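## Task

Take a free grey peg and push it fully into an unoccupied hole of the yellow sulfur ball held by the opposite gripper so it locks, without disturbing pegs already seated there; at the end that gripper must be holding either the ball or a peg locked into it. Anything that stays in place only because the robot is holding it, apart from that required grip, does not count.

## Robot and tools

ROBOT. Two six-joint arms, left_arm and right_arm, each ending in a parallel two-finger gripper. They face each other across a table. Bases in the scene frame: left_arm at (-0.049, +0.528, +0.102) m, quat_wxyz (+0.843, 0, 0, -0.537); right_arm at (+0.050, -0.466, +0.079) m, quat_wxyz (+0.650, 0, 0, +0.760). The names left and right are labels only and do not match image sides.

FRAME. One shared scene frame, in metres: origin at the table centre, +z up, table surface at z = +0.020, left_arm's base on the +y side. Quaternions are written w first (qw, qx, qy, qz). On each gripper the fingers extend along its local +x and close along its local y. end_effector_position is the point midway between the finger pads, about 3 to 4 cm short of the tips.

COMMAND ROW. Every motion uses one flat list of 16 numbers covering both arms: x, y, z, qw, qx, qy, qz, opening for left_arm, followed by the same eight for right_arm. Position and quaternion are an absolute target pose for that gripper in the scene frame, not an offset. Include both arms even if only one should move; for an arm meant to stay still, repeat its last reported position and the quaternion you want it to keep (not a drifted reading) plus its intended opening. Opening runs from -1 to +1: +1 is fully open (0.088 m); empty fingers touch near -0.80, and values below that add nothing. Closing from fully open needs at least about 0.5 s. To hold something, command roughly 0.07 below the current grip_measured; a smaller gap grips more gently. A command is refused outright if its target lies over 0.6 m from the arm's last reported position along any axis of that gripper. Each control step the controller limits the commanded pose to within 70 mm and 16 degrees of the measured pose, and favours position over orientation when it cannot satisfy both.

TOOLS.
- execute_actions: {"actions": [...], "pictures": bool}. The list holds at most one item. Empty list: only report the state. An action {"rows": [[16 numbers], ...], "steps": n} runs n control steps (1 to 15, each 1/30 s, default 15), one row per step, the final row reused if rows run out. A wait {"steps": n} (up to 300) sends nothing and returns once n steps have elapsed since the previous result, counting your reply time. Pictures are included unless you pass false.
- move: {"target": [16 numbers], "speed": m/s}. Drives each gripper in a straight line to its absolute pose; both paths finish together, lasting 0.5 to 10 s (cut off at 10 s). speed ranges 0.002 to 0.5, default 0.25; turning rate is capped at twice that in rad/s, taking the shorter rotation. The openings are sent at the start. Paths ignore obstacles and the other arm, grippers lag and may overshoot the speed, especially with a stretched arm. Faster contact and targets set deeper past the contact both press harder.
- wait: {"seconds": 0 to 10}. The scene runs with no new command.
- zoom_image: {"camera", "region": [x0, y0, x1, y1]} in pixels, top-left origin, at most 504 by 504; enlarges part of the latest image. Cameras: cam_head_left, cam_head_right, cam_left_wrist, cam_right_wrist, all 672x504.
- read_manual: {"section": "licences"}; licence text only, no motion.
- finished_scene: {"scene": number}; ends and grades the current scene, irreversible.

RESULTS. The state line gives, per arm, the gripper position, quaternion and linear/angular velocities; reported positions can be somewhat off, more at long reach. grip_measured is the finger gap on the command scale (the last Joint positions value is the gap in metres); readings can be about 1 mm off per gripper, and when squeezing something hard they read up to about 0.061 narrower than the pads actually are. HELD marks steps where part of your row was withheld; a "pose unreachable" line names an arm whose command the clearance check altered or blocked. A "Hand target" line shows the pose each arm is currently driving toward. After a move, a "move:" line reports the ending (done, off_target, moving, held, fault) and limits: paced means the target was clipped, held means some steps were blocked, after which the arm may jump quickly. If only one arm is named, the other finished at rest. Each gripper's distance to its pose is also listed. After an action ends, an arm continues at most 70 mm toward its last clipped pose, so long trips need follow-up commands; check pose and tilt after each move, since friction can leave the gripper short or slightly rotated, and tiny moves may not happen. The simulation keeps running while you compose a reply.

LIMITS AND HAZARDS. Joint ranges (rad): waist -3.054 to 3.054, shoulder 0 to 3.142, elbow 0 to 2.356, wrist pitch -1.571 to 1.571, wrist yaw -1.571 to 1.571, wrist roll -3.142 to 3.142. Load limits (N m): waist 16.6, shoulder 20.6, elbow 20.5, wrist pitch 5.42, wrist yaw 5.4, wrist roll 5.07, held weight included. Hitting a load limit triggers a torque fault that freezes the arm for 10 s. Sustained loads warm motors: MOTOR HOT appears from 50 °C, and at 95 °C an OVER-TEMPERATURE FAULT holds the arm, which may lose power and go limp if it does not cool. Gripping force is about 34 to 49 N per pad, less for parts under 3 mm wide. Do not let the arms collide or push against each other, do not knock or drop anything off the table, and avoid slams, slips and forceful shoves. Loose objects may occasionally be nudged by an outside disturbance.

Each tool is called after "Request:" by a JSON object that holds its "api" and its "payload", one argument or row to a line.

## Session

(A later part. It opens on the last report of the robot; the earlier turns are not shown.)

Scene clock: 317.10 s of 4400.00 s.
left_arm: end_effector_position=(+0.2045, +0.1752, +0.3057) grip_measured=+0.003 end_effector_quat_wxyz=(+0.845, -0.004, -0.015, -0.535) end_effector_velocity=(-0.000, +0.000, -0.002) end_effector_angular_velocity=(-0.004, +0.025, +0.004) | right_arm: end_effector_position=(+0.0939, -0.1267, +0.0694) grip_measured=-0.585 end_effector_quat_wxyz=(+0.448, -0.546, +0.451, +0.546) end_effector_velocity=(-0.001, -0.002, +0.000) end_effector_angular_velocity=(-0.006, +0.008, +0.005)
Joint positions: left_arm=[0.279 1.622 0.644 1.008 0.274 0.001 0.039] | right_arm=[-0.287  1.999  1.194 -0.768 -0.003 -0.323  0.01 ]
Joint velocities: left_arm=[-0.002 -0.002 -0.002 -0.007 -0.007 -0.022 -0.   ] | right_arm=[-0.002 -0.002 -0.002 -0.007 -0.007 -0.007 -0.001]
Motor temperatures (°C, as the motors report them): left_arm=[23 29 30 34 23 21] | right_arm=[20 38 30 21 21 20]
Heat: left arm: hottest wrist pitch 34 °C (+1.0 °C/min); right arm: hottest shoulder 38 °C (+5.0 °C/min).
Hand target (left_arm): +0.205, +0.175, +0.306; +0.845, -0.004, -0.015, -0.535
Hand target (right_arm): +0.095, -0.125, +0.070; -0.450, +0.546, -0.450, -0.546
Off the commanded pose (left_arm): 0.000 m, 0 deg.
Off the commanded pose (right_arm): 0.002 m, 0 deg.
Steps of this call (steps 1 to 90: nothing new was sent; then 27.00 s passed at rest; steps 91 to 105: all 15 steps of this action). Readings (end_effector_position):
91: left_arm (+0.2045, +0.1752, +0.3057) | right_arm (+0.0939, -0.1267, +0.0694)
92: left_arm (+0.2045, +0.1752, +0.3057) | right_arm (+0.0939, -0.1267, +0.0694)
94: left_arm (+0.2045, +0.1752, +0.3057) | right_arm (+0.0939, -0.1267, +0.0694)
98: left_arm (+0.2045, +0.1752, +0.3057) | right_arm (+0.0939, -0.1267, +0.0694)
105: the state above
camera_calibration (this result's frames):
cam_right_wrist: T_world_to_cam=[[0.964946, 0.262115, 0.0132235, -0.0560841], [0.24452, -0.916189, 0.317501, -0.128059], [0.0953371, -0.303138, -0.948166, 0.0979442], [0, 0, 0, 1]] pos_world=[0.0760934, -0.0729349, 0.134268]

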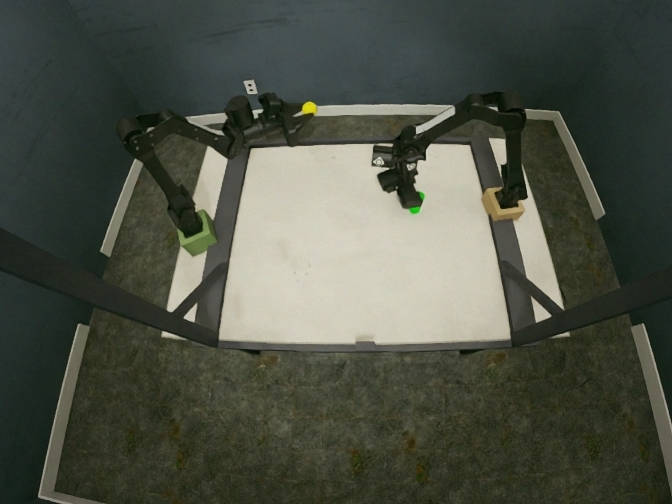

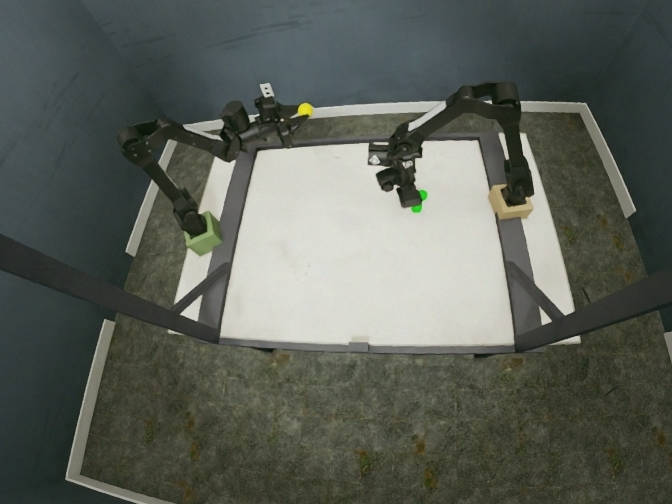

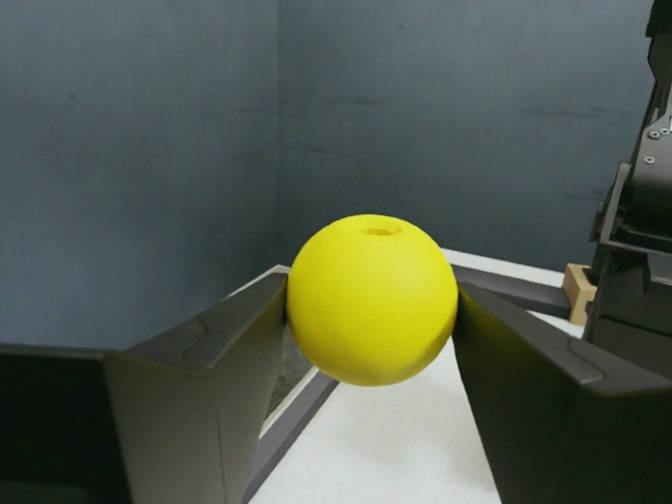

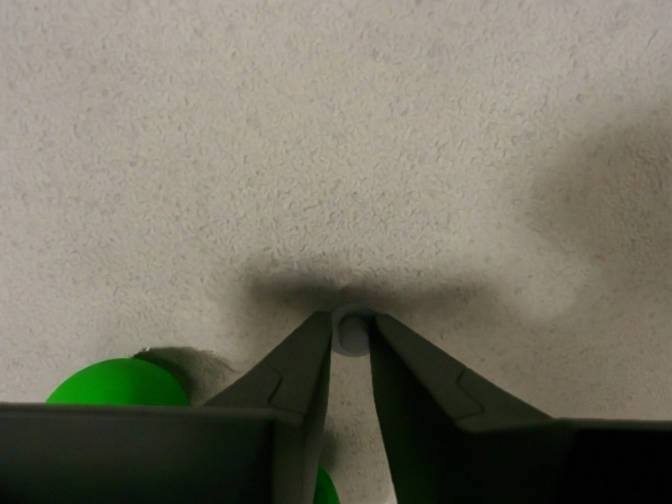

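Request:
{"api": "execute_actions", "payload": {
  "actions": [
    {"rows": [[0.2045,0.1752,0.3057,0.845,-0.004,-0.015,-0.535,-0.07,0.0948,-0.1252,0.0700,0.4498,-0.5456,0.4498,0.5456,-0.59],[0.2045,0.1752,0.3057,0.845,-0.004,-0.015,-0.535,-0.07,0.0950,-0.1254,0.0696,0.4498,-0.5456,0.4498,0.5456,-0.59],[0.2045,0.1752,0.3057,0.845,-0.004,-0.015,-0.535,-0.07,0.0952,-0.1257,0.0692,0.4498,-0.5456,0.4498,0.5456,-0.59],[0.2045,0.1752,0.3057,0.845,-0.004,-0.015,-0.535,-0.07,0.0953,-0.1260,0.0688,0.4498,-0.5456,0.4498,0.5456,-0.59],[0.2045,0.1752,0.3057,0.845,-0.004,-0.015,-0.535,-0.07,0.0953,-0.1262,0.0684,0.4498,-0.5456,0.4498,0.5456,-0.59],[0.2045,0.1752,0.3057,0.845,-0.004,-0.015,-0.535,-0.07,0.0953,-0.1265,0.0680,0.4498,-0.5456,0.4498,0.5456,-0.59],[0.2045,0.1752,0.3057,0.845,-0.004,-0.015,-0.535,-0.07,0.0953,-0.1267,0.0676,0.4498,-0.5456,0.4498,0.5456,-0.59],[0.2045,0.1752,0.3057,0.845,-0.004,-0.015,-0.535,-0.07,0.0952,-0.1270,0.0672,0.4498,-0.5456,0.4498,0.5456,-0.59],[0.2045,0.1752,0.3057,0.845,-0.004,-0.015,-0.535,-0.07,0.0952,-0.1272,0.0668,0.4498,-0.5456,0.4498,0.5456,-0.59],[0.2045,0.1752,0.3057,0.845,-0.004,-0.015,-0.535,-0.07,0.0952,-0.1275,0.0664,0.4498,-0.5456,0.4498,0.5456,-0.59],[0.2045,0.1752,0.3057,0.845,-0.004,-0.015,-0.535,-0.07,0.0952,-0.1277,0.0660,0.4498,-0.5456,0.4498,0.5456,-0.59],[0.2045,0.1752,0.3057,0.845,-0.004,-0.015,-0.535,-0.07,0.0952,-0.1280,0.0656,0.4498,-0.5456,0.4498,0.5456,-0.59]], "steps": 15}
  ]
}}

Request:
{"api": "zoom_image", "payload": {
  "camera": "cam_right_wrist",
  "region": [280, 270, 420, 390]
}}

Scene clock: 333.37 s of 4400.00 s.
left_arm: end_effector_position=(+0.2045, +0.1752, +0.3057) grip_measured=+0.003 end_effector_quat_wxyz=(+0.845, -0.004, -0.015, -0.535) end_effector_velocity=(+0.000, -0.000, -0.004) end_effector_angular_velocity=(+0.006, +0.015, +0.005) | right_arm: end_effector_position=(+0.0942, -0.1248, +0.0683) grip_measured=-0.587 end_effector_quat_wxyz=(+0.452, -0.543, +0.447, +0.548) end_effector_velocity=(-0.003, -0.007, -0.005) end_effector_angular_velocity=(-0.014, +0.024, +0.005)
Joint positions: left_arm=[0.279 1.622 0.644 1.008 0.274 0.001 0.039] | right_arm=[-0.287  1.999  1.188 -0.751 -0.003 -0.323  0.01 ]
Joint velocities: left_arm=[-0.002  0.002 -0.002 -0.007 -0.007 -0.007 -0.   ] | right_arm=[-0.002 -0.002 -0.027  0.007 -0.022 -0.007 -0.   ]
Motor temperatures (°C, as the motors report them): left_arm=[23 29 30 34 23 21] | right_arm=[20 39 30 21 21 20]
Heat: left arm: hottest wrist pitch 34 °C (+1.0 °C/min); right arm: hottest shoulder 39 °C (+4.0 °C/min).
Hand target (left_arm): +0.205, +0.175, +0.306; +0.845, -0.004, -0.015, -0.535
Hand target (right_arm): +0.095, -0.128, +0.066; -0.450, +0.546, -0.450, -0.546
Off the commanded pose (left_arm): 0.000 m, 0 deg.
Off the commanded pose (right_arm): 0.004 m, 1 deg.
Steps of this call (steps 1 to 90: nothing new was sent; then 12.77 s passed at rest; steps 91 to 105: all 15 steps of this action). Readings (end_effector_position):
91: left_arm (+0.2045, +0.1752, +0.3057) | right_arm (+0.0939, -0.1267, +0.0694)
92: left_arm (+0.2045, +0.1752, +0.3057) | right_arm (+0.0939, -0.1267, +0.0694)
94: left_arm (+0.2045, +0.1752, +0.3057) | right_arm (+0.0939, -0.1266, +0.0694)
98: left_arm (+0.2045, +0.1752, +0.3057) | right_arm (+0.0941, -0.1251, +0.0694)
105: the state above
camera_calibration (this result's frames):
cam_right_wrist: T_world_to_cam=[[0.964921, 0.261927, 0.0179214, -0.0571576], [0.244026, -0.919968, 0.306774, -0.125693], [0.0968395, -0.29164, -0.951614, 0.0989619], [0, 0, 0, 1]] pos_world=[0.0762415, -0.0718009, 0.133757]

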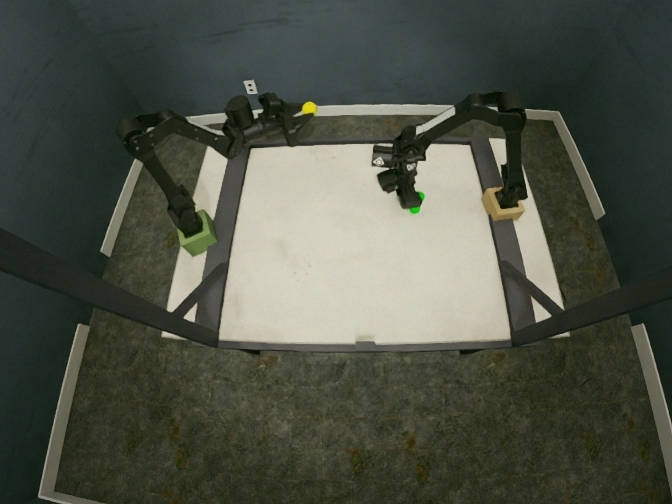

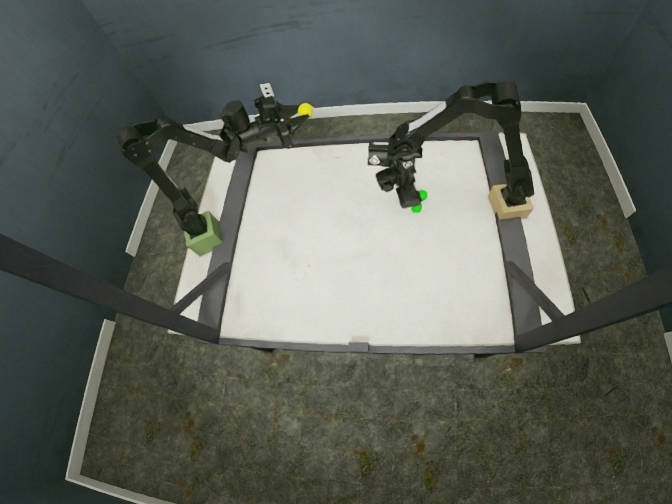

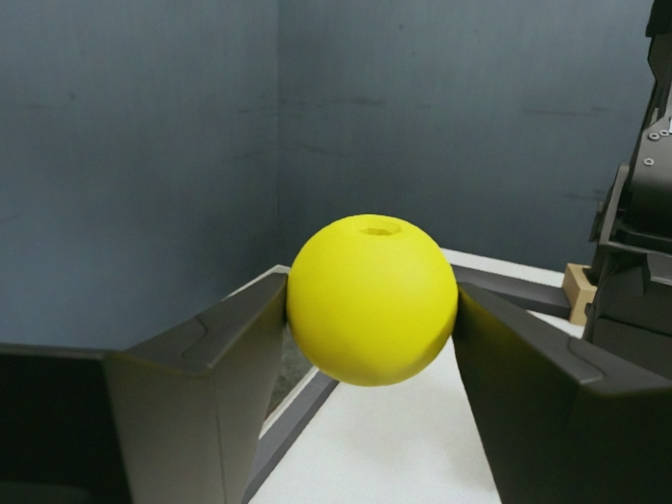

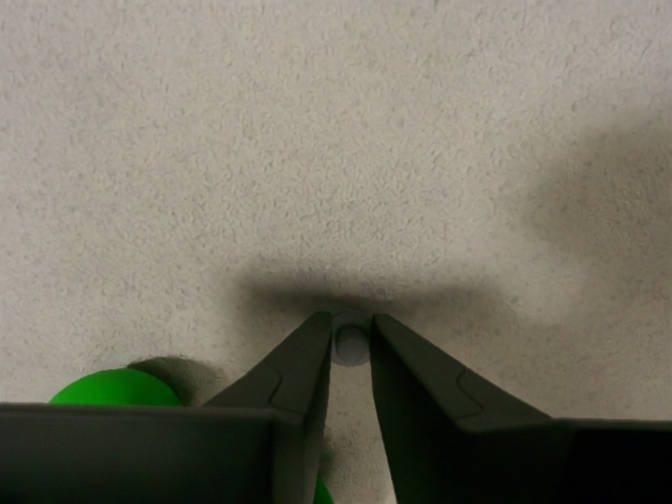

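Region (280, 270, 420, 390) of cam_right_wrist's 672x504 image, scaled by 3.600, with more detail than that image has; it fills the top 432 rows of this view, and the rest is white.

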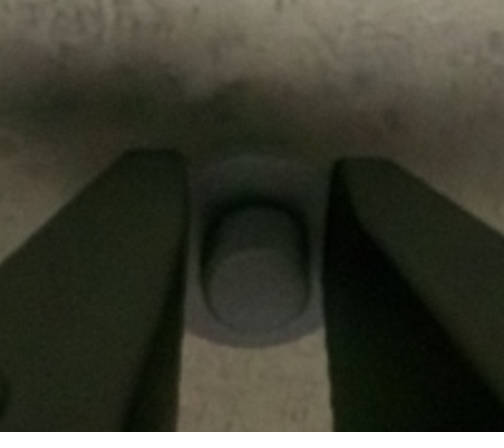

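Request:
{"api": "execute_actions", "payload": {
  "actions": [
    {"rows": [[0.2045,0.1752,0.3057,0.845,-0.004,-0.015,-0.535,-0.07,0.0952,-0.1282,0.0653,0.4498,-0.5456,0.4498,0.5456,-0.59],[0.2045,0.1752,0.3057,0.845,-0.004,-0.015,-0.535,-0.07,0.0952,-0.1284,0.0650,0.4498,-0.5456,0.4498,0.5456,-0.59],[0.2045,0.1752,0.3057,0.845,-0.004,-0.015,-0.535,-0.07,0.0951,-0.1286,0.0647,0.4498,-0.5456,0.4498,0.5456,-0.59],[0.2045,0.1752,0.3057,0.845,-0.004,-0.015,-0.535,-0.07,0.0951,-0.1288,0.0644,0.4498,-0.5456,0.4498,0.5456,-0.59],[0.2045,0.1752,0.3057,0.845,-0.004,-0.015,-0.535,-0.07,0.0951,-0.1290,0.0641,0.4498,-0.5456,0.4498,0.5456,-0.59]], "steps": 15}
  ],
  "pictures": false
}}

Scene clock: 338.10 s of 4400.00 s.
left_arm: end_effector_position=(+0.2045, +0.1752, +0.3057) grip_measured=+0.003 end_effector_quat_wxyz=(+0.845, -0.004, -0.015, -0.535) end_effector_velocity=(-0.002, -0.001, -0.004) end_effector_angular_velocity=(+0.006, +0.014, -0.010) | right_arm: end_effector_position=(+0.0943, -0.1252, +0.0670) grip_measured=-0.587 end_effector_quat_wxyz=(+0.452, -0.543, +0.447, +0.549) end_effector_velocity=(+0.002, -0.002, +0.002) end_effector_angular_velocity=(-0.003, -0.007, +0.019)
Joint positions: left_arm=[0.279 1.622 0.644 1.008 0.274 0.001 0.039] | right_arm=[-0.287  1.999  1.182 -0.743 -0.003 -0.323  0.01 ]
Joint velocities: left_arm=[-0.002  0.002 -0.002 -0.007  0.007 -0.007 -0.   ] | right_arm=[-0.002 -0.007 -0.002 -0.007  0.007 -0.022  0.   ]
Motor temperatures (°C, as the motors report them): left_arm=[23 30 30 34 23 21] | right_arm=[20 39 30 21 21 20]
Heat: left arm: hottest wrist pitch 34 °C (+0.0 °C/min); right arm: hottest shoulder 39 °C (+3.0 °C/min).
Hand target (left_arm): +0.205, +0.175, +0.306; +0.845, -0.004, -0.015, -0.535
Hand target (right_arm): +0.095, -0.129, +0.064; -0.450, +0.546, -0.450, -0.546
Off the commanded pose (left_arm): 0.000 m, 0 deg.
Off the commanded pose (right_arm): 0.005 m, 1 deg.
Steps of this call (steps 1 to 90: nothing new was sent; then 1.23 s passed at rest; steps 91 to 105: all 15 steps of this action). Readings (end_effector_position):
91: left_arm (+0.2045, +0.1752, +0.3057) | right_arm (+0.0943, -0.1249, +0.0681)
92: left_arm (+0.2045, +0.1752, +0.3057) | right_arm (+0.0943, -0.1248, +0.0680)
94: left_arm (+0.2045, +0.1752, +0.3057) | right_arm (+0.0943, -0.1251, +0.0676)
98: left_arm (+0.2045, +0.1752, +0.3057) | right_arm (+0.0943, -0.1252, +0.0671)
105: the state above

Request:
{"api": "execute_actions", "payload": {
  "actions": [
    {"rows": [[0.2045,0.1752,0.3057,0.845,-0.004,-0.015,-0.535,-0.07,0.0951,-0.1290,0.0643,0.4498,-0.5456,0.4498,0.5456,-0.61],[0.2045,0.1752,0.3057,0.845,-0.004,-0.015,-0.535,-0.07,0.0951,-0.1290,0.0645,0.4498,-0.5456,0.4498,0.5456,-0.62],[0.2045,0.1752,0.3057,0.845,-0.004,-0.015,-0.535,-0.07,0.0951,-0.1290,0.0645,0.4498,-0.5456,0.4498,0.5456,-0.63],[0.2045,0.1752,0.3057,0.845,-0.004,-0.015,-0.535,-0.07,0.0951,-0.1290,0.0645,0.4498,-0.5456,0.4498,0.5456,-0.64],[0.2045,0.1752,0.3057,0.845,-0.004,-0.015,-0.535,-0.07,0.0951,-0.1290,0.0645,0.4498,-0.5456,0.4498,0.5456,-0.65],[0.2045,0.1752,0.3057,0.845,-0.004,-0.015,-0.535,-0.07,0.0951,-0.1290,0.0645,0.4498,-0.5456,0.4498,0.5456,-0.66],[0.2045,0.1752,0.3057,0.845,-0.004,-0.015,-0.535,-0.07,0.0951,-0.1290,0.0645,0.4498,-0.5456,0.4498,0.5456,-0.68],[0.2045,0.1752,0.3057,0.845,-0.004,-0.015,-0.535,-0.07,0.0951,-0.1290,0.0645,0.4498,-0.5456,0.4498,0.5456,-0.70],[0.2045,0.1752,0.3057,0.845,-0.004,-0.015,-0.535,-0.07,0.0951,-0.1290,0.0645,0.4498,-0.5456,0.4498,0.5456,-0.72],[0.2045,0.1752,0.3057,0.845,-0.004,-0.015,-0.535,-0.07,0.0951,-0.1290,0.0645,0.4498,-0.5456,0.4498,0.5456,-0.74]], "steps": 15}
  ]
}}

Request:
{"api": "zoom_image", "payload": {
  "camera": "cam_right_wrist",
  "region": [280, 270, 420, 390]
}}

Scene clock: 346.17 s of 4400.00 s.
left_arm: end_effector_position=(+0.2045, +0.1752, +0.3057) grip_measured=+0.003 end_effector_quat_wxyz=(+0.845, -0.004, -0.015, -0.535) end_effector_velocity=(-0.000, +0.000, -0.002) end_effector_angular_velocity=(+0.002, +0.012, +0.005) | right_arm: end_effector_position=(+0.0948, -0.1253, +0.0670) grip_measured=-0.709 end_effector_quat_wxyz=(+0.453, -0.543, +0.447, +0.548) end_effector_velocity=(+0.000, +0.003, +0.001) end_effector_angular_velocity=(+0.013, +0.006, -0.024)
Joint positions: left_arm=[0.279 1.622 0.644 1.008 0.274 0.001 0.039] | right_arm=[-0.288  1.999  1.182 -0.743 -0.002 -0.323  0.004]
Joint velocities: left_arm=[-0.002 -0.002 -0.002 -0.007 -0.007 -0.007 -0.   ] | right_arm=[-0.002 -0.002  0.002  0.007 -0.007  0.022  0.   ]
Motor temperatures (°C, as the motors report them): left_arm=[23 30 30 34 23 21] | right_arm=[20 39 29 21 21 20]
Heat: left arm: hottest wrist pitch 34 °C (+0.0 °C/min); right arm: hottest shoulder 39 °C (+3.0 °C/min).
Hand target (left_arm): +0.205, +0.175, +0.306; +0.845, -0.004, -0.015, -0.535
Hand target (right_arm): +0.095, -0.129, +0.065; -0.450, +0.546, -0.450, -0.546
Off the commanded pose (left_arm): 0.000 m, 0 deg.
Off the commanded pose (right_arm): 0.005 m, 1 deg.
Steps of this call (steps 1 to 90: nothing new was sent; then 4.57 s passed at rest; steps 91 to 105: all 15 steps of this action). Readings (end_effector_position):
91: left_arm (+0.2045, +0.1752, +0.3057) | right_arm (+0.0943, -0.1252, +0.0670)
92: left_arm (+0.2045, +0.1752, +0.3057) | right_arm (+0.0945, -0.1252, +0.0670)
94: left_arm (+0.2045, +0.1752, +0.3057) | right_arm (+0.0946, -0.1252, +0.0670)
98: left_arm (+0.2045, +0.1752, +0.3057) | right_arm (+0.0948, -0.1252, +0.0670)
105: the state above
camera_calibration (this result's frames):
cam_right_wrist: T_world_to_cam=[[0.965303, 0.260414, 0.0193593, -0.0578847], [0.242308, -0.920889, 0.30537, -0.125756], [0.0973501, -0.290083, -0.952037, 0.0977086], [0, 0, 0, 1]] pos_world=[0.076836, -0.0723897, 0.132545]

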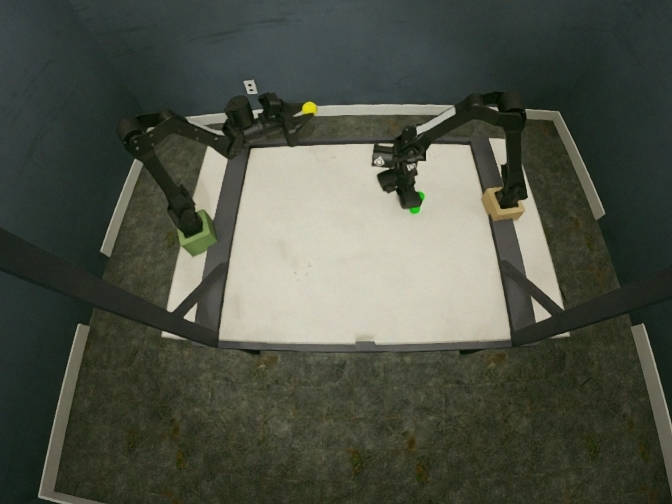

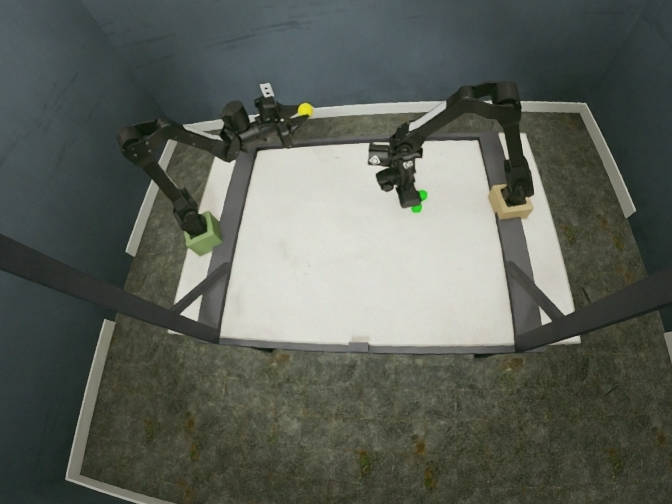

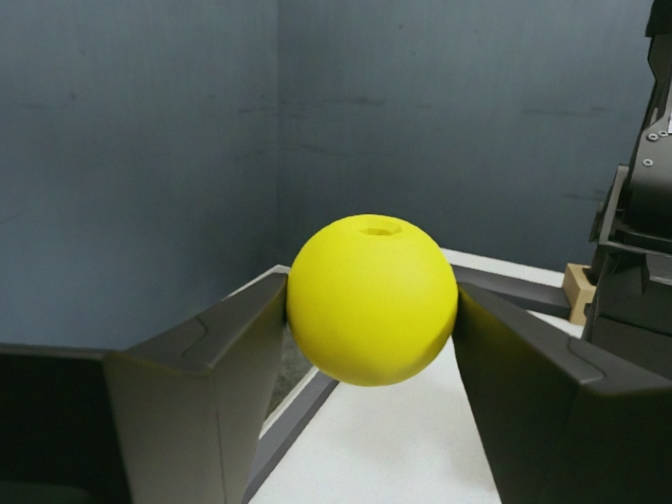

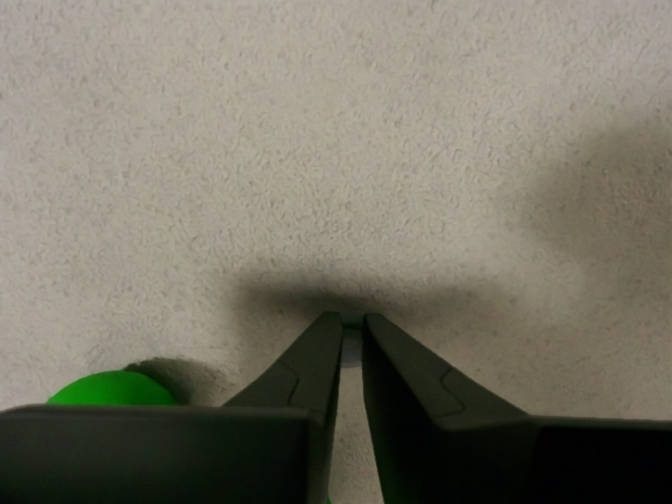

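Region (280, 270, 420, 390) of cam_right_wrist's 672x504 image, scaled by 3.600, with more detail than that image has; it fills the top 432 rows of this view, and the rest is white.

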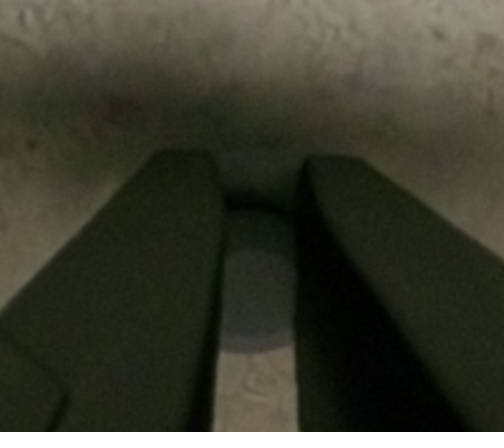

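Request:
{"api": "zoom_image", "payload": {
  "camera": "cam_left_wrist",
  "region": [270, 195, 480, 400]
}}

Region (270, 195, 480, 400) of cam_left_wrist's 672x504 image, scaled by 2.400, with more detail than that image has; it fills the top 492 rows of this view, and the rest is white.

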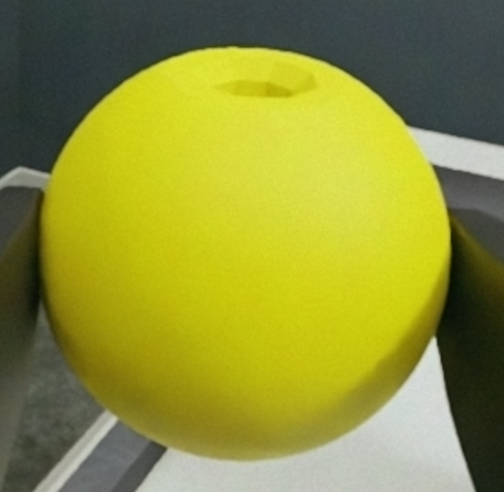

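Request:
{"api": "move", "payload": {
  "target": [0.0, 0.016, 0.09, 0.6964, 0.1228, 0.1228, -0.6964, -0.07, 0.0, -0.065, 0.225, 0.1228, -0.6964, -0.1228, 0.6964, -0.78],
  "speed": 0.2
}}

Scene clock: 409.73 s of 4400.00 s.
left_arm: end_effector_position=(+0.0002, +0.0160, +0.0946) grip_measured=+0.003 end_effector_quat_wxyz=(+0.697, +0.122, +0.118, -0.697) end_effector_velocity=(+0.003, -0.005, +0.006) end_effector_angular_velocity=(-0.021, -0.003, +0.021) | right_arm: end_effector_position=(+0.0017, -0.0652, +0.2191) grip_measured=-0.709 end_effector_quat_wxyz=(+0.120, -0.700, -0.116, +0.694) end_effector_velocity=(+0.002, -0.002, -0.000) end_effector_angular_velocity=(-0.006, -0.010, +0.002)
Joint positions: left_arm=[-0.306  2.335  0.963  1.028  0.123  0.049  0.039] | right_arm=[-0.016  1.803  1.506 -0.943  0.055 -1.435  0.004]
Joint velocities: left_arm=[-0.002 -0.002  0.012  0.007 -0.022 -0.007  0.   ] | right_arm=[-0.002 -0.002 -0.002 -0.007  0.007 -0.007 -0.   ]
Motor temperatures (°C, as the motors report them): left_arm=[23 30 31 35 23 21] | right_arm=[20 41 28 21 21 20]
Heat: left arm: hottest wrist pitch 35 °C (+1.0 °C/min); right arm: hottest shoulder 41 °C (+2.0 °C/min).
Hand target (left_arm): -0.001, +0.015, +0.090; +0.696, +0.123, +0.122, -0.697
Hand target (right_arm): +0.000, -0.064, +0.225; -0.123, +0.698, +0.123, -0.695
Off the commanded pose (left_arm): 0.005 m, 1 deg.
Off the commanded pose (right_arm): 0.006 m, 1 deg.
After step 90, 56.63 s passed at rest.
move: done
camera_calibration (this result's frames):
cam_left_wrist: T_world_to_cam=[[-0.99936, -0.0231028, 0.0273154, 0.0035155], [-0.0357566, 0.669691, -0.741779, 0.0796673], [-0.00115575, -0.74228, -0.670088, 0.153058], [0, 0, 0, 1]] pos_world=[0.00653878, 0.0603407, 0.161562]
cam_right_wrist: T_world_to_cam=[[-0.0689259, 0.936677, 0.343345, -0.0117945], [0.944157, -0.0499093, 0.325695, -0.0431553], [0.322207, 0.34662, -0.88093, 0.294472], [0, 0, 0, 1]] pos_world=[-0.0549488, -0.0931761, 0.277514]

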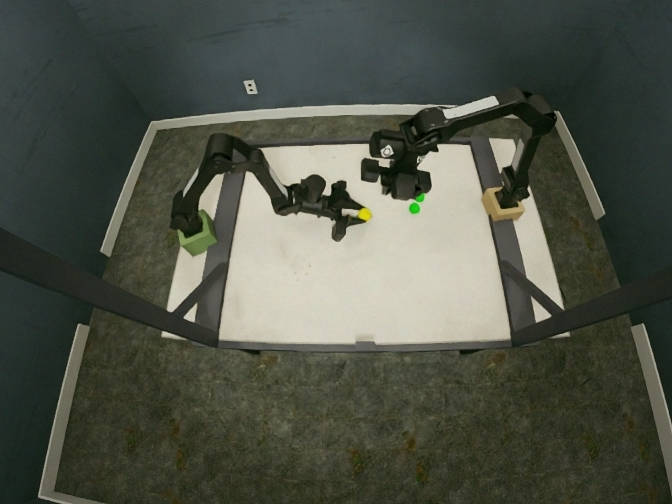

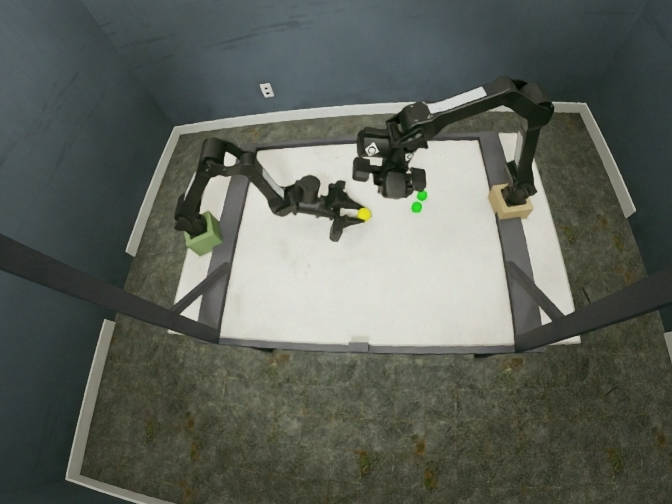

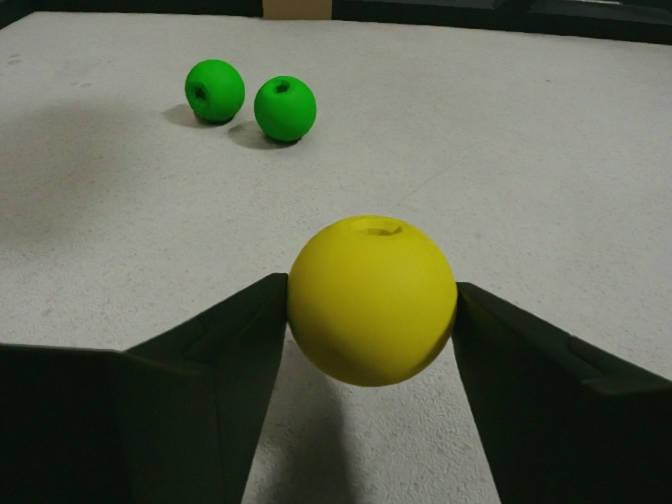

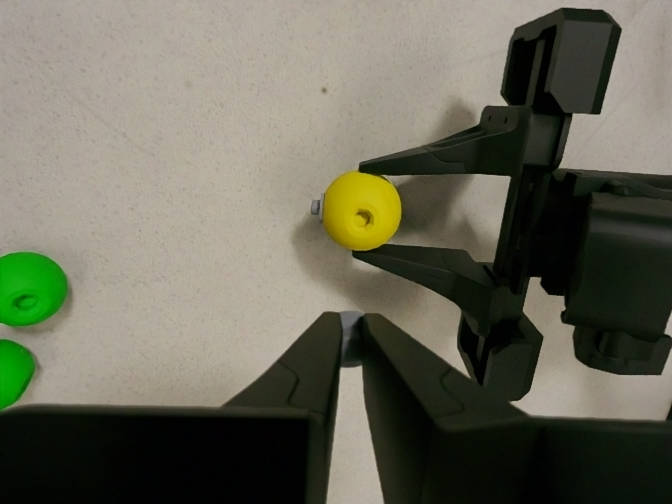

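Request:
{"api": "zoom_image", "payload": {
  "camera": "cam_right_wrist",
  "region": [290, 150, 430, 280]
}}

Region (290, 150, 430, 280) of cam_right_wrist's 672x504 image, scaled by 3.600, with more detail than that image has; it fills the top 468 rows of this view, and the rest is white.

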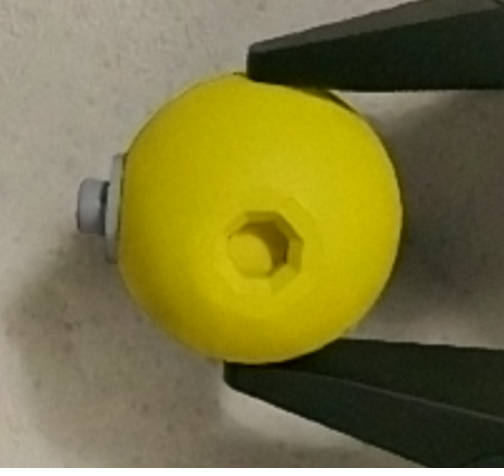

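Request:
{"api": "move", "payload": {
  "target": [0.0, 0.016, 0.057, 0.6964, 0.1228, 0.1228, -0.6964, -0.07, -0.0083, -0.043, 0.145, 0.1228, -0.6964, -0.1228, 0.6964, -0.78],
  "speed": 0.08
}}

Scene clock: 434.90 s of 4400.00 s.
left_arm: end_effector_position=(+0.0004, +0.0142, +0.0669) grip_measured=+0.003 end_effector_quat_wxyz=(+0.697, +0.118, +0.114, -0.698) end_effector_velocity=(-0.001, +0.001, -0.001) end_effector_angular_velocity=(+0.008, +0.001, +0.016) | right_arm: end_effector_position=(-0.0073, -0.0405, +0.1532) grip_measured=-0.709 end_effector_quat_wxyz=(+0.131, -0.695, -0.130, +0.695) end_effector_velocity=(-0.002, -0.002, +0.001) end_effector_angular_velocity=(-0.006, +0.017, +0.012)
Joint positions: left_arm=[-0.306  2.448  0.993  1.122  0.123  0.049  0.039] | right_arm=[-0.004  1.919  1.38  -0.666  0.055 -1.427  0.004]
Joint velocities: left_arm=[-0.007 -0.002 -0.002 -0.007 -0.022 -0.007  0.   ] | right_arm=[-0.002 -0.007 -0.002 -0.007 -0.022 -0.007  0.   ]
Motor temperatures (°C, as the motors report them): left_arm=[23 32 30 34 23 21] | right_arm=[20 43 31 22 21 20]
Heat: left arm: hottest wrist pitch 34 °C (-1.0 °C/min); right arm: hottest shoulder 43 °C (+3.0 °C/min).
Hand target (left_arm): -0.000, +0.016, +0.057; +0.696, +0.123, +0.123, -0.696
Hand target (right_arm): -0.008, -0.043, +0.145; -0.123, +0.696, +0.123, -0.696
Off the commanded pose (left_arm): 0.010 m, 1 deg.
Off the commanded pose (right_arm): 0.009 m, 1 deg.
After step 90, 20.83 s passed at rest.
move: off_target (left_arm, right_arm)
camera_calibration (this result's frames):
cam_left_wrist: T_world_to_cam=[[-0.999385, -0.0229431, 0.0265235, 0.00452115], [-0.0350677, 0.661794, -0.748865, 0.0609406], [-0.000371734, -0.749335, -0.662191, 0.132717], [0, 0, 0, 1]] pos_world=[0.00670476, 0.0592228, 0.1334]
cam_right_wrist: T_world_to_cam=[[-0.0707769, 0.923675, 0.376583, -0.0185763], [0.94698, -0.0563942, 0.316303, -0.0108234], [0.313398, 0.379003, -0.870711, 0.230456], [0, 0, 0, 1]] pos_world=[-0.0632896, -0.0707953, 0.211079]

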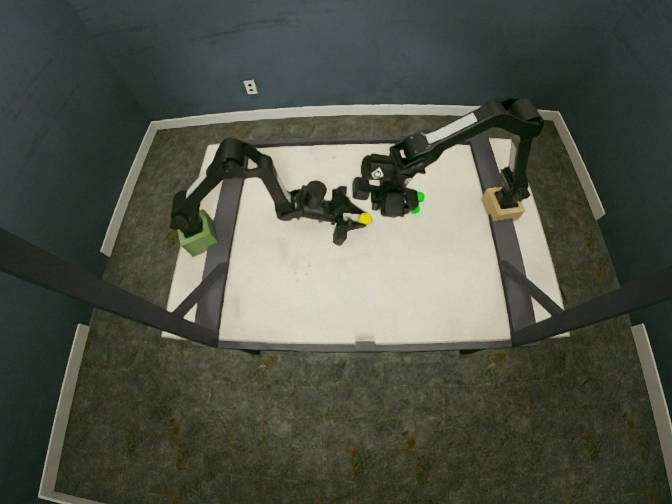

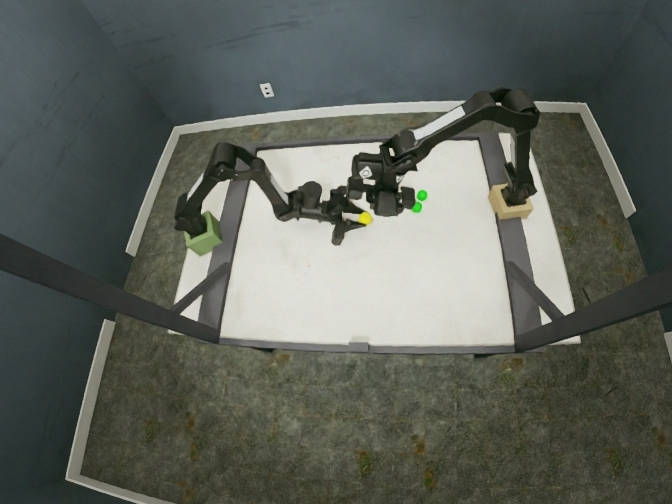

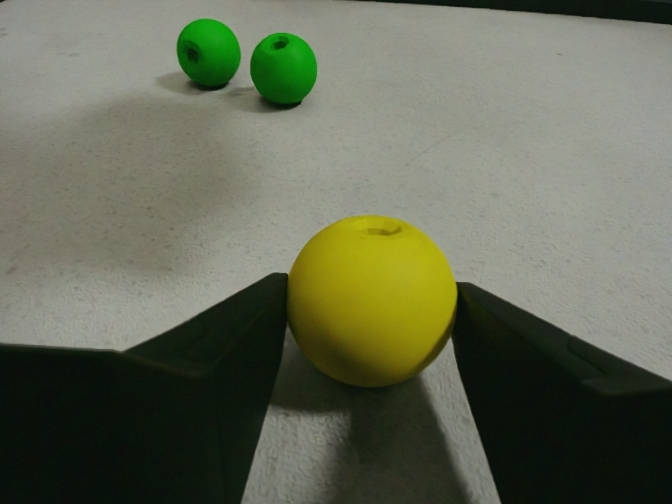

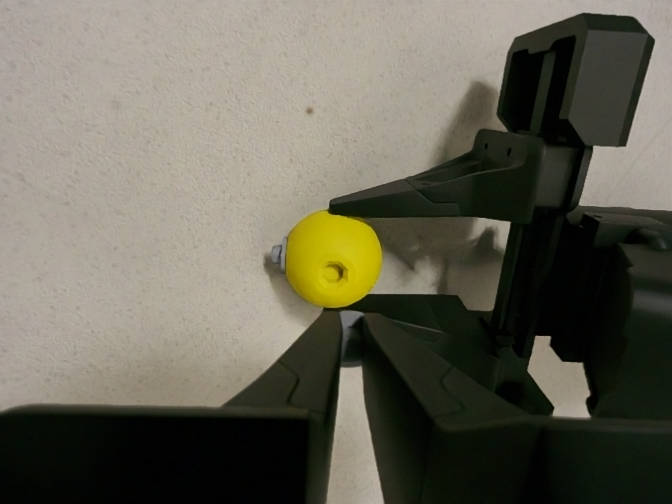

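Request:
{"api": "zoom_image", "payload": {
  "camera": "cam_right_wrist",
  "region": [250, 190, 410, 350]
}}

Region (250, 190, 410, 350) of cam_right_wrist's 672x504 image, scaled by 3.150, with more detail than that image has.

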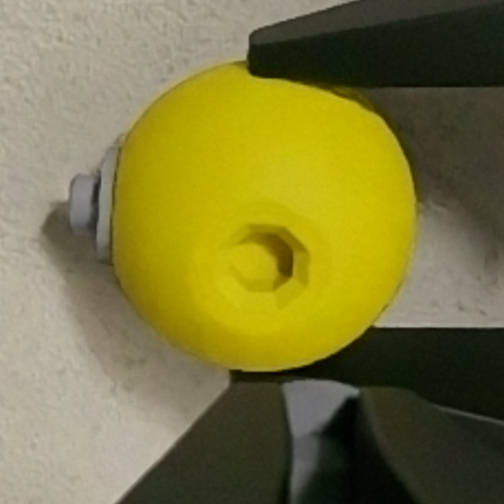

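Request:
{"api": "move", "payload": {
  "target": [0.0, 0.016, 0.053, 0.6964, 0.1228, 0.1228, -0.6964, -0.07, -0.009, -0.0347, 0.1135, 0.11749, -0.70968, -0.11346, 0.68533, -0.78],
  "speed": 0.04
}}

Scene clock: 460.87 s of 4400.00 s.
left_arm: end_effector_position=(+0.0006, +0.0130, +0.0660) grip_measured=+0.003 end_effector_quat_wxyz=(+0.698, +0.116, +0.111, -0.698) end_effector_velocity=(-0.003, +0.001, -0.001) end_effector_angular_velocity=(+0.008, +0.006, +0.002) | right_arm: end_effector_position=(-0.0086, -0.0322, +0.1216) grip_measured=-0.709 end_effector_quat_wxyz=(+0.124, -0.707, -0.120, +0.686) end_effector_velocity=(+0.001, +0.004, +0.002) end_effector_angular_velocity=(+0.020, +0.003, +0.016)
Joint positions: left_arm=[-0.306  2.458  0.999  1.135  0.123  0.049  0.039] | right_arm=[ 0.007  2.007  1.38  -0.606  0.084 -1.416  0.004]
Joint velocities: left_arm=[-0.007 -0.002 -0.002 -0.007 -0.007 -0.007 -0.   ] | right_arm=[-0.007 -0.002 -0.002  0.022 -0.007 -0.022 -0.   ]
Motor temperatures (°C, as the motors report them): left_arm=[23 33 29 34 23 21] | right_arm=[20 41 31 23 21 20]
Heat: left arm: hottest wrist pitch 34 °C (-1.0 °C/min); right arm: hottest shoulder 41 °C (+0.0 °C/min).
Hand target (left_arm): -0.000, +0.016, +0.053; +0.696, +0.123, +0.123, -0.696
Hand target (right_arm): -0.009, -0.035, +0.114; -0.117, +0.710, +0.113, -0.685
Off the commanded pose (left_arm): 0.013 m, 2 deg.
Off the commanded pose (right_arm): 0.008 m, 1 deg.
After step 90, 21.67 s passed at rest.
move: off_target (left_arm)
camera_calibration (this result's frames):
cam_left_wrist: T_world_to_cam=[[-0.999413, -0.0227262, 0.0256167, 0.00473189], [-0.0342429, 0.65554, -0.754384, 0.0615181], [0.000351511, -0.754819, -0.655933, 0.130891], [0, 0, 0, 1]] pos_world=[0.00678966, 0.058579, 0.132143]
cam_right_wrist: T_world_to_cam=[[-0.0714321, 0.932791, 0.353267, -0.0112438], [0.937242, -0.058413, 0.343752, -0.00255159], [0.341284, 0.355652, -0.870079, 0.199651], [0, 0, 0, 1]] pos_world=[-0.0665496, -0.0606673, 0.178562]

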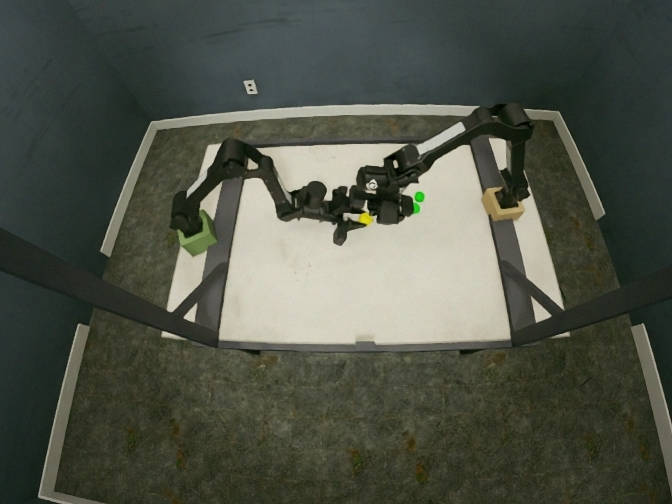

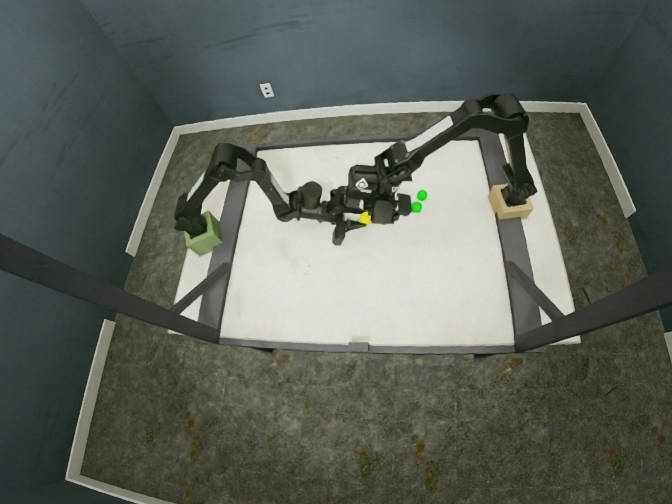

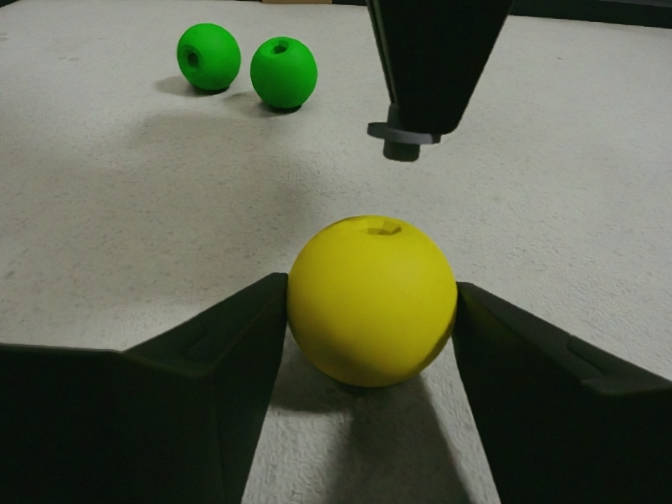

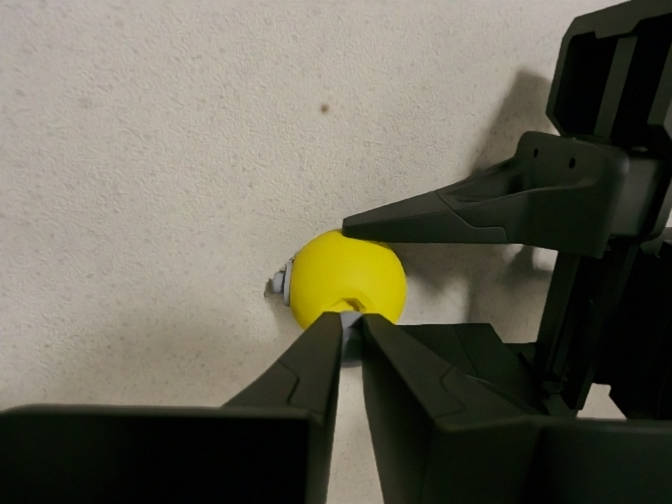

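Request:
{"api": "execute_actions", "payload": {
  "actions": []
}}

Scene clock: 471.50 s of 4400.00 s.
left_arm: end_effector_position=(+0.0006, +0.0130, +0.0660) grip_measured=+0.003 end_effector_quat_wxyz=(+0.698, +0.116, +0.111, -0.698) end_effector_velocity=(+0.002, +0.001, -0.001) end_effector_angular_velocity=(+0.008, -0.008, +0.007) | right_arm: end_effector_position=(-0.0086, -0.0322, +0.1216) grip_measured=-0.709 end_effector_quat_wxyz=(+0.124, -0.707, -0.120, +0.686) end_effector_velocity=(+0.001, -0.005, -0.001) end_effector_angular_velocity=(-0.023, +0.006, -0.007)
Joint positions: left_arm=[-0.306  2.458  0.999  1.135  0.123  0.049  0.039] | right_arm=[ 0.007  2.007  1.38  -0.606  0.084 -1.416  0.004]
Joint velocities: left_arm=[ 0.002 -0.002 -0.002 -0.007 -0.007  0.007  0.   ] | right_arm=[-0.002 -0.002 -0.002 -0.022 -0.007  0.007 -0.   ]
Motor temperatures (°C, as the motors report them): left_arm=[23 33 29 34 23 21] | right_arm=[20 41 30 23 21 20]
Heat: left arm: hottest wrist pitch 34 °C (-1.0 °C/min); right arm: hottest shoulder 41 °C (-1.0 °C/min).
Hand target (left_arm): -0.000, +0.016, +0.053; +0.696, +0.123, +0.123, -0.696
Hand target (right_arm): -0.009, -0.035, +0.114; -0.117, +0.710, +0.113, -0.685
Off the commanded pose (left_arm): 0.013 m, 2 deg.
Off the commanded pose (right_arm): 0.008 m, 1 deg.
Steps of this call (steps 1 to 90: nothing new was sent; then 7.63 s passed at rest). Readings (end_effector_position):
1: left_arm (+0.0006, +0.0130, +0.0660) | right_arm (-0.0086, -0.0322, +0.1216)
2: left_arm (+0.0006, +0.0130, +0.0660) | right_arm (-0.0086, -0.0322, +0.1216)
4: left_arm (+0.0006, +0.0130, +0.0660) | right_arm (-0.0086, -0.0322, +0.1216)
8: left_arm (+0.0006, +0.0130, +0.0660) | right_arm (-0.0086, -0.0322, +0.1216)
90: the state above
camera_calibration (this result's frames):
cam_left_wrist: T_world_to_cam=[[-0.999413, -0.0227262, 0.0256167, 0.00473189], [-0.0342429, 0.65554, -0.754384, 0.0615181], [0.000351511, -0.754819, -0.655933, 0.130891], [0, 0, 0, 1]] pos_world=[0.00678966, 0.058579, 0.132143]
cam_right_wrist: T_world_to_cam=[[-0.0714321, 0.932791, 0.353267, -0.0112438], [0.937242, -0.058413, 0.343752, -0.00255159], [0.341284, 0.355652, -0.870079, 0.199651], [0, 0, 0, 1]] pos_world=[-0.0665496, -0.0606673, 0.178562]

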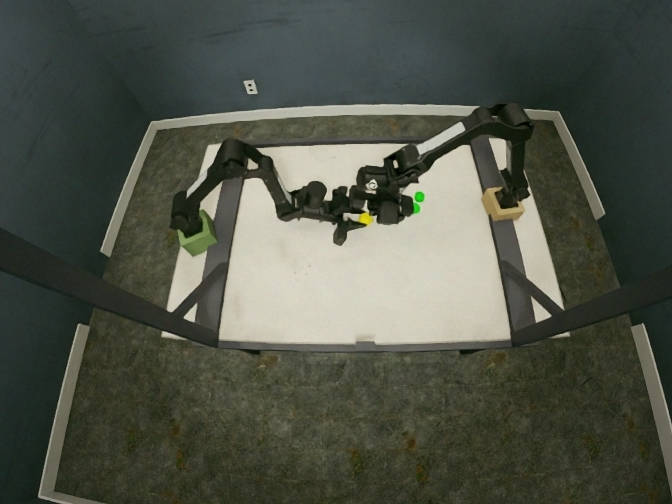

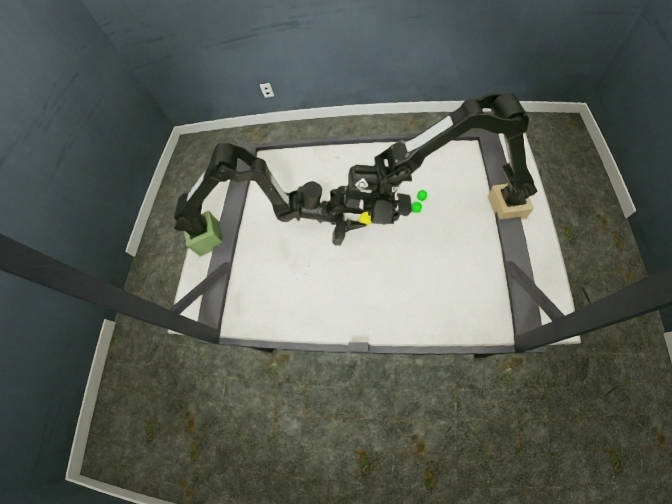

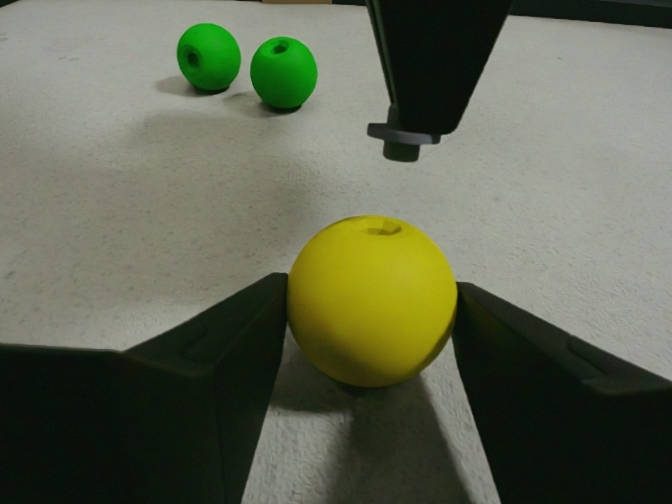

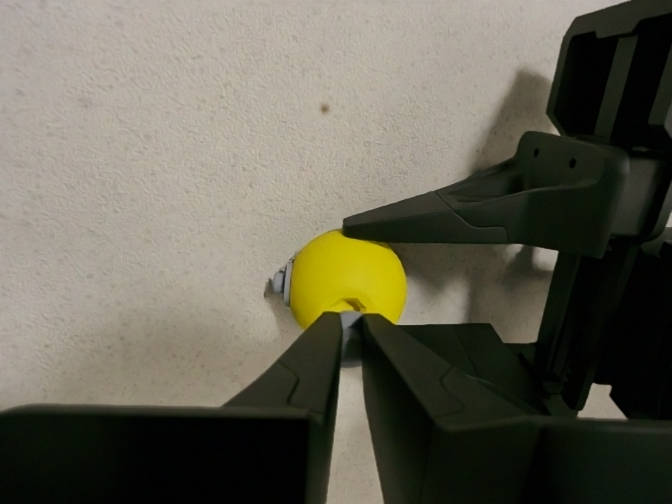

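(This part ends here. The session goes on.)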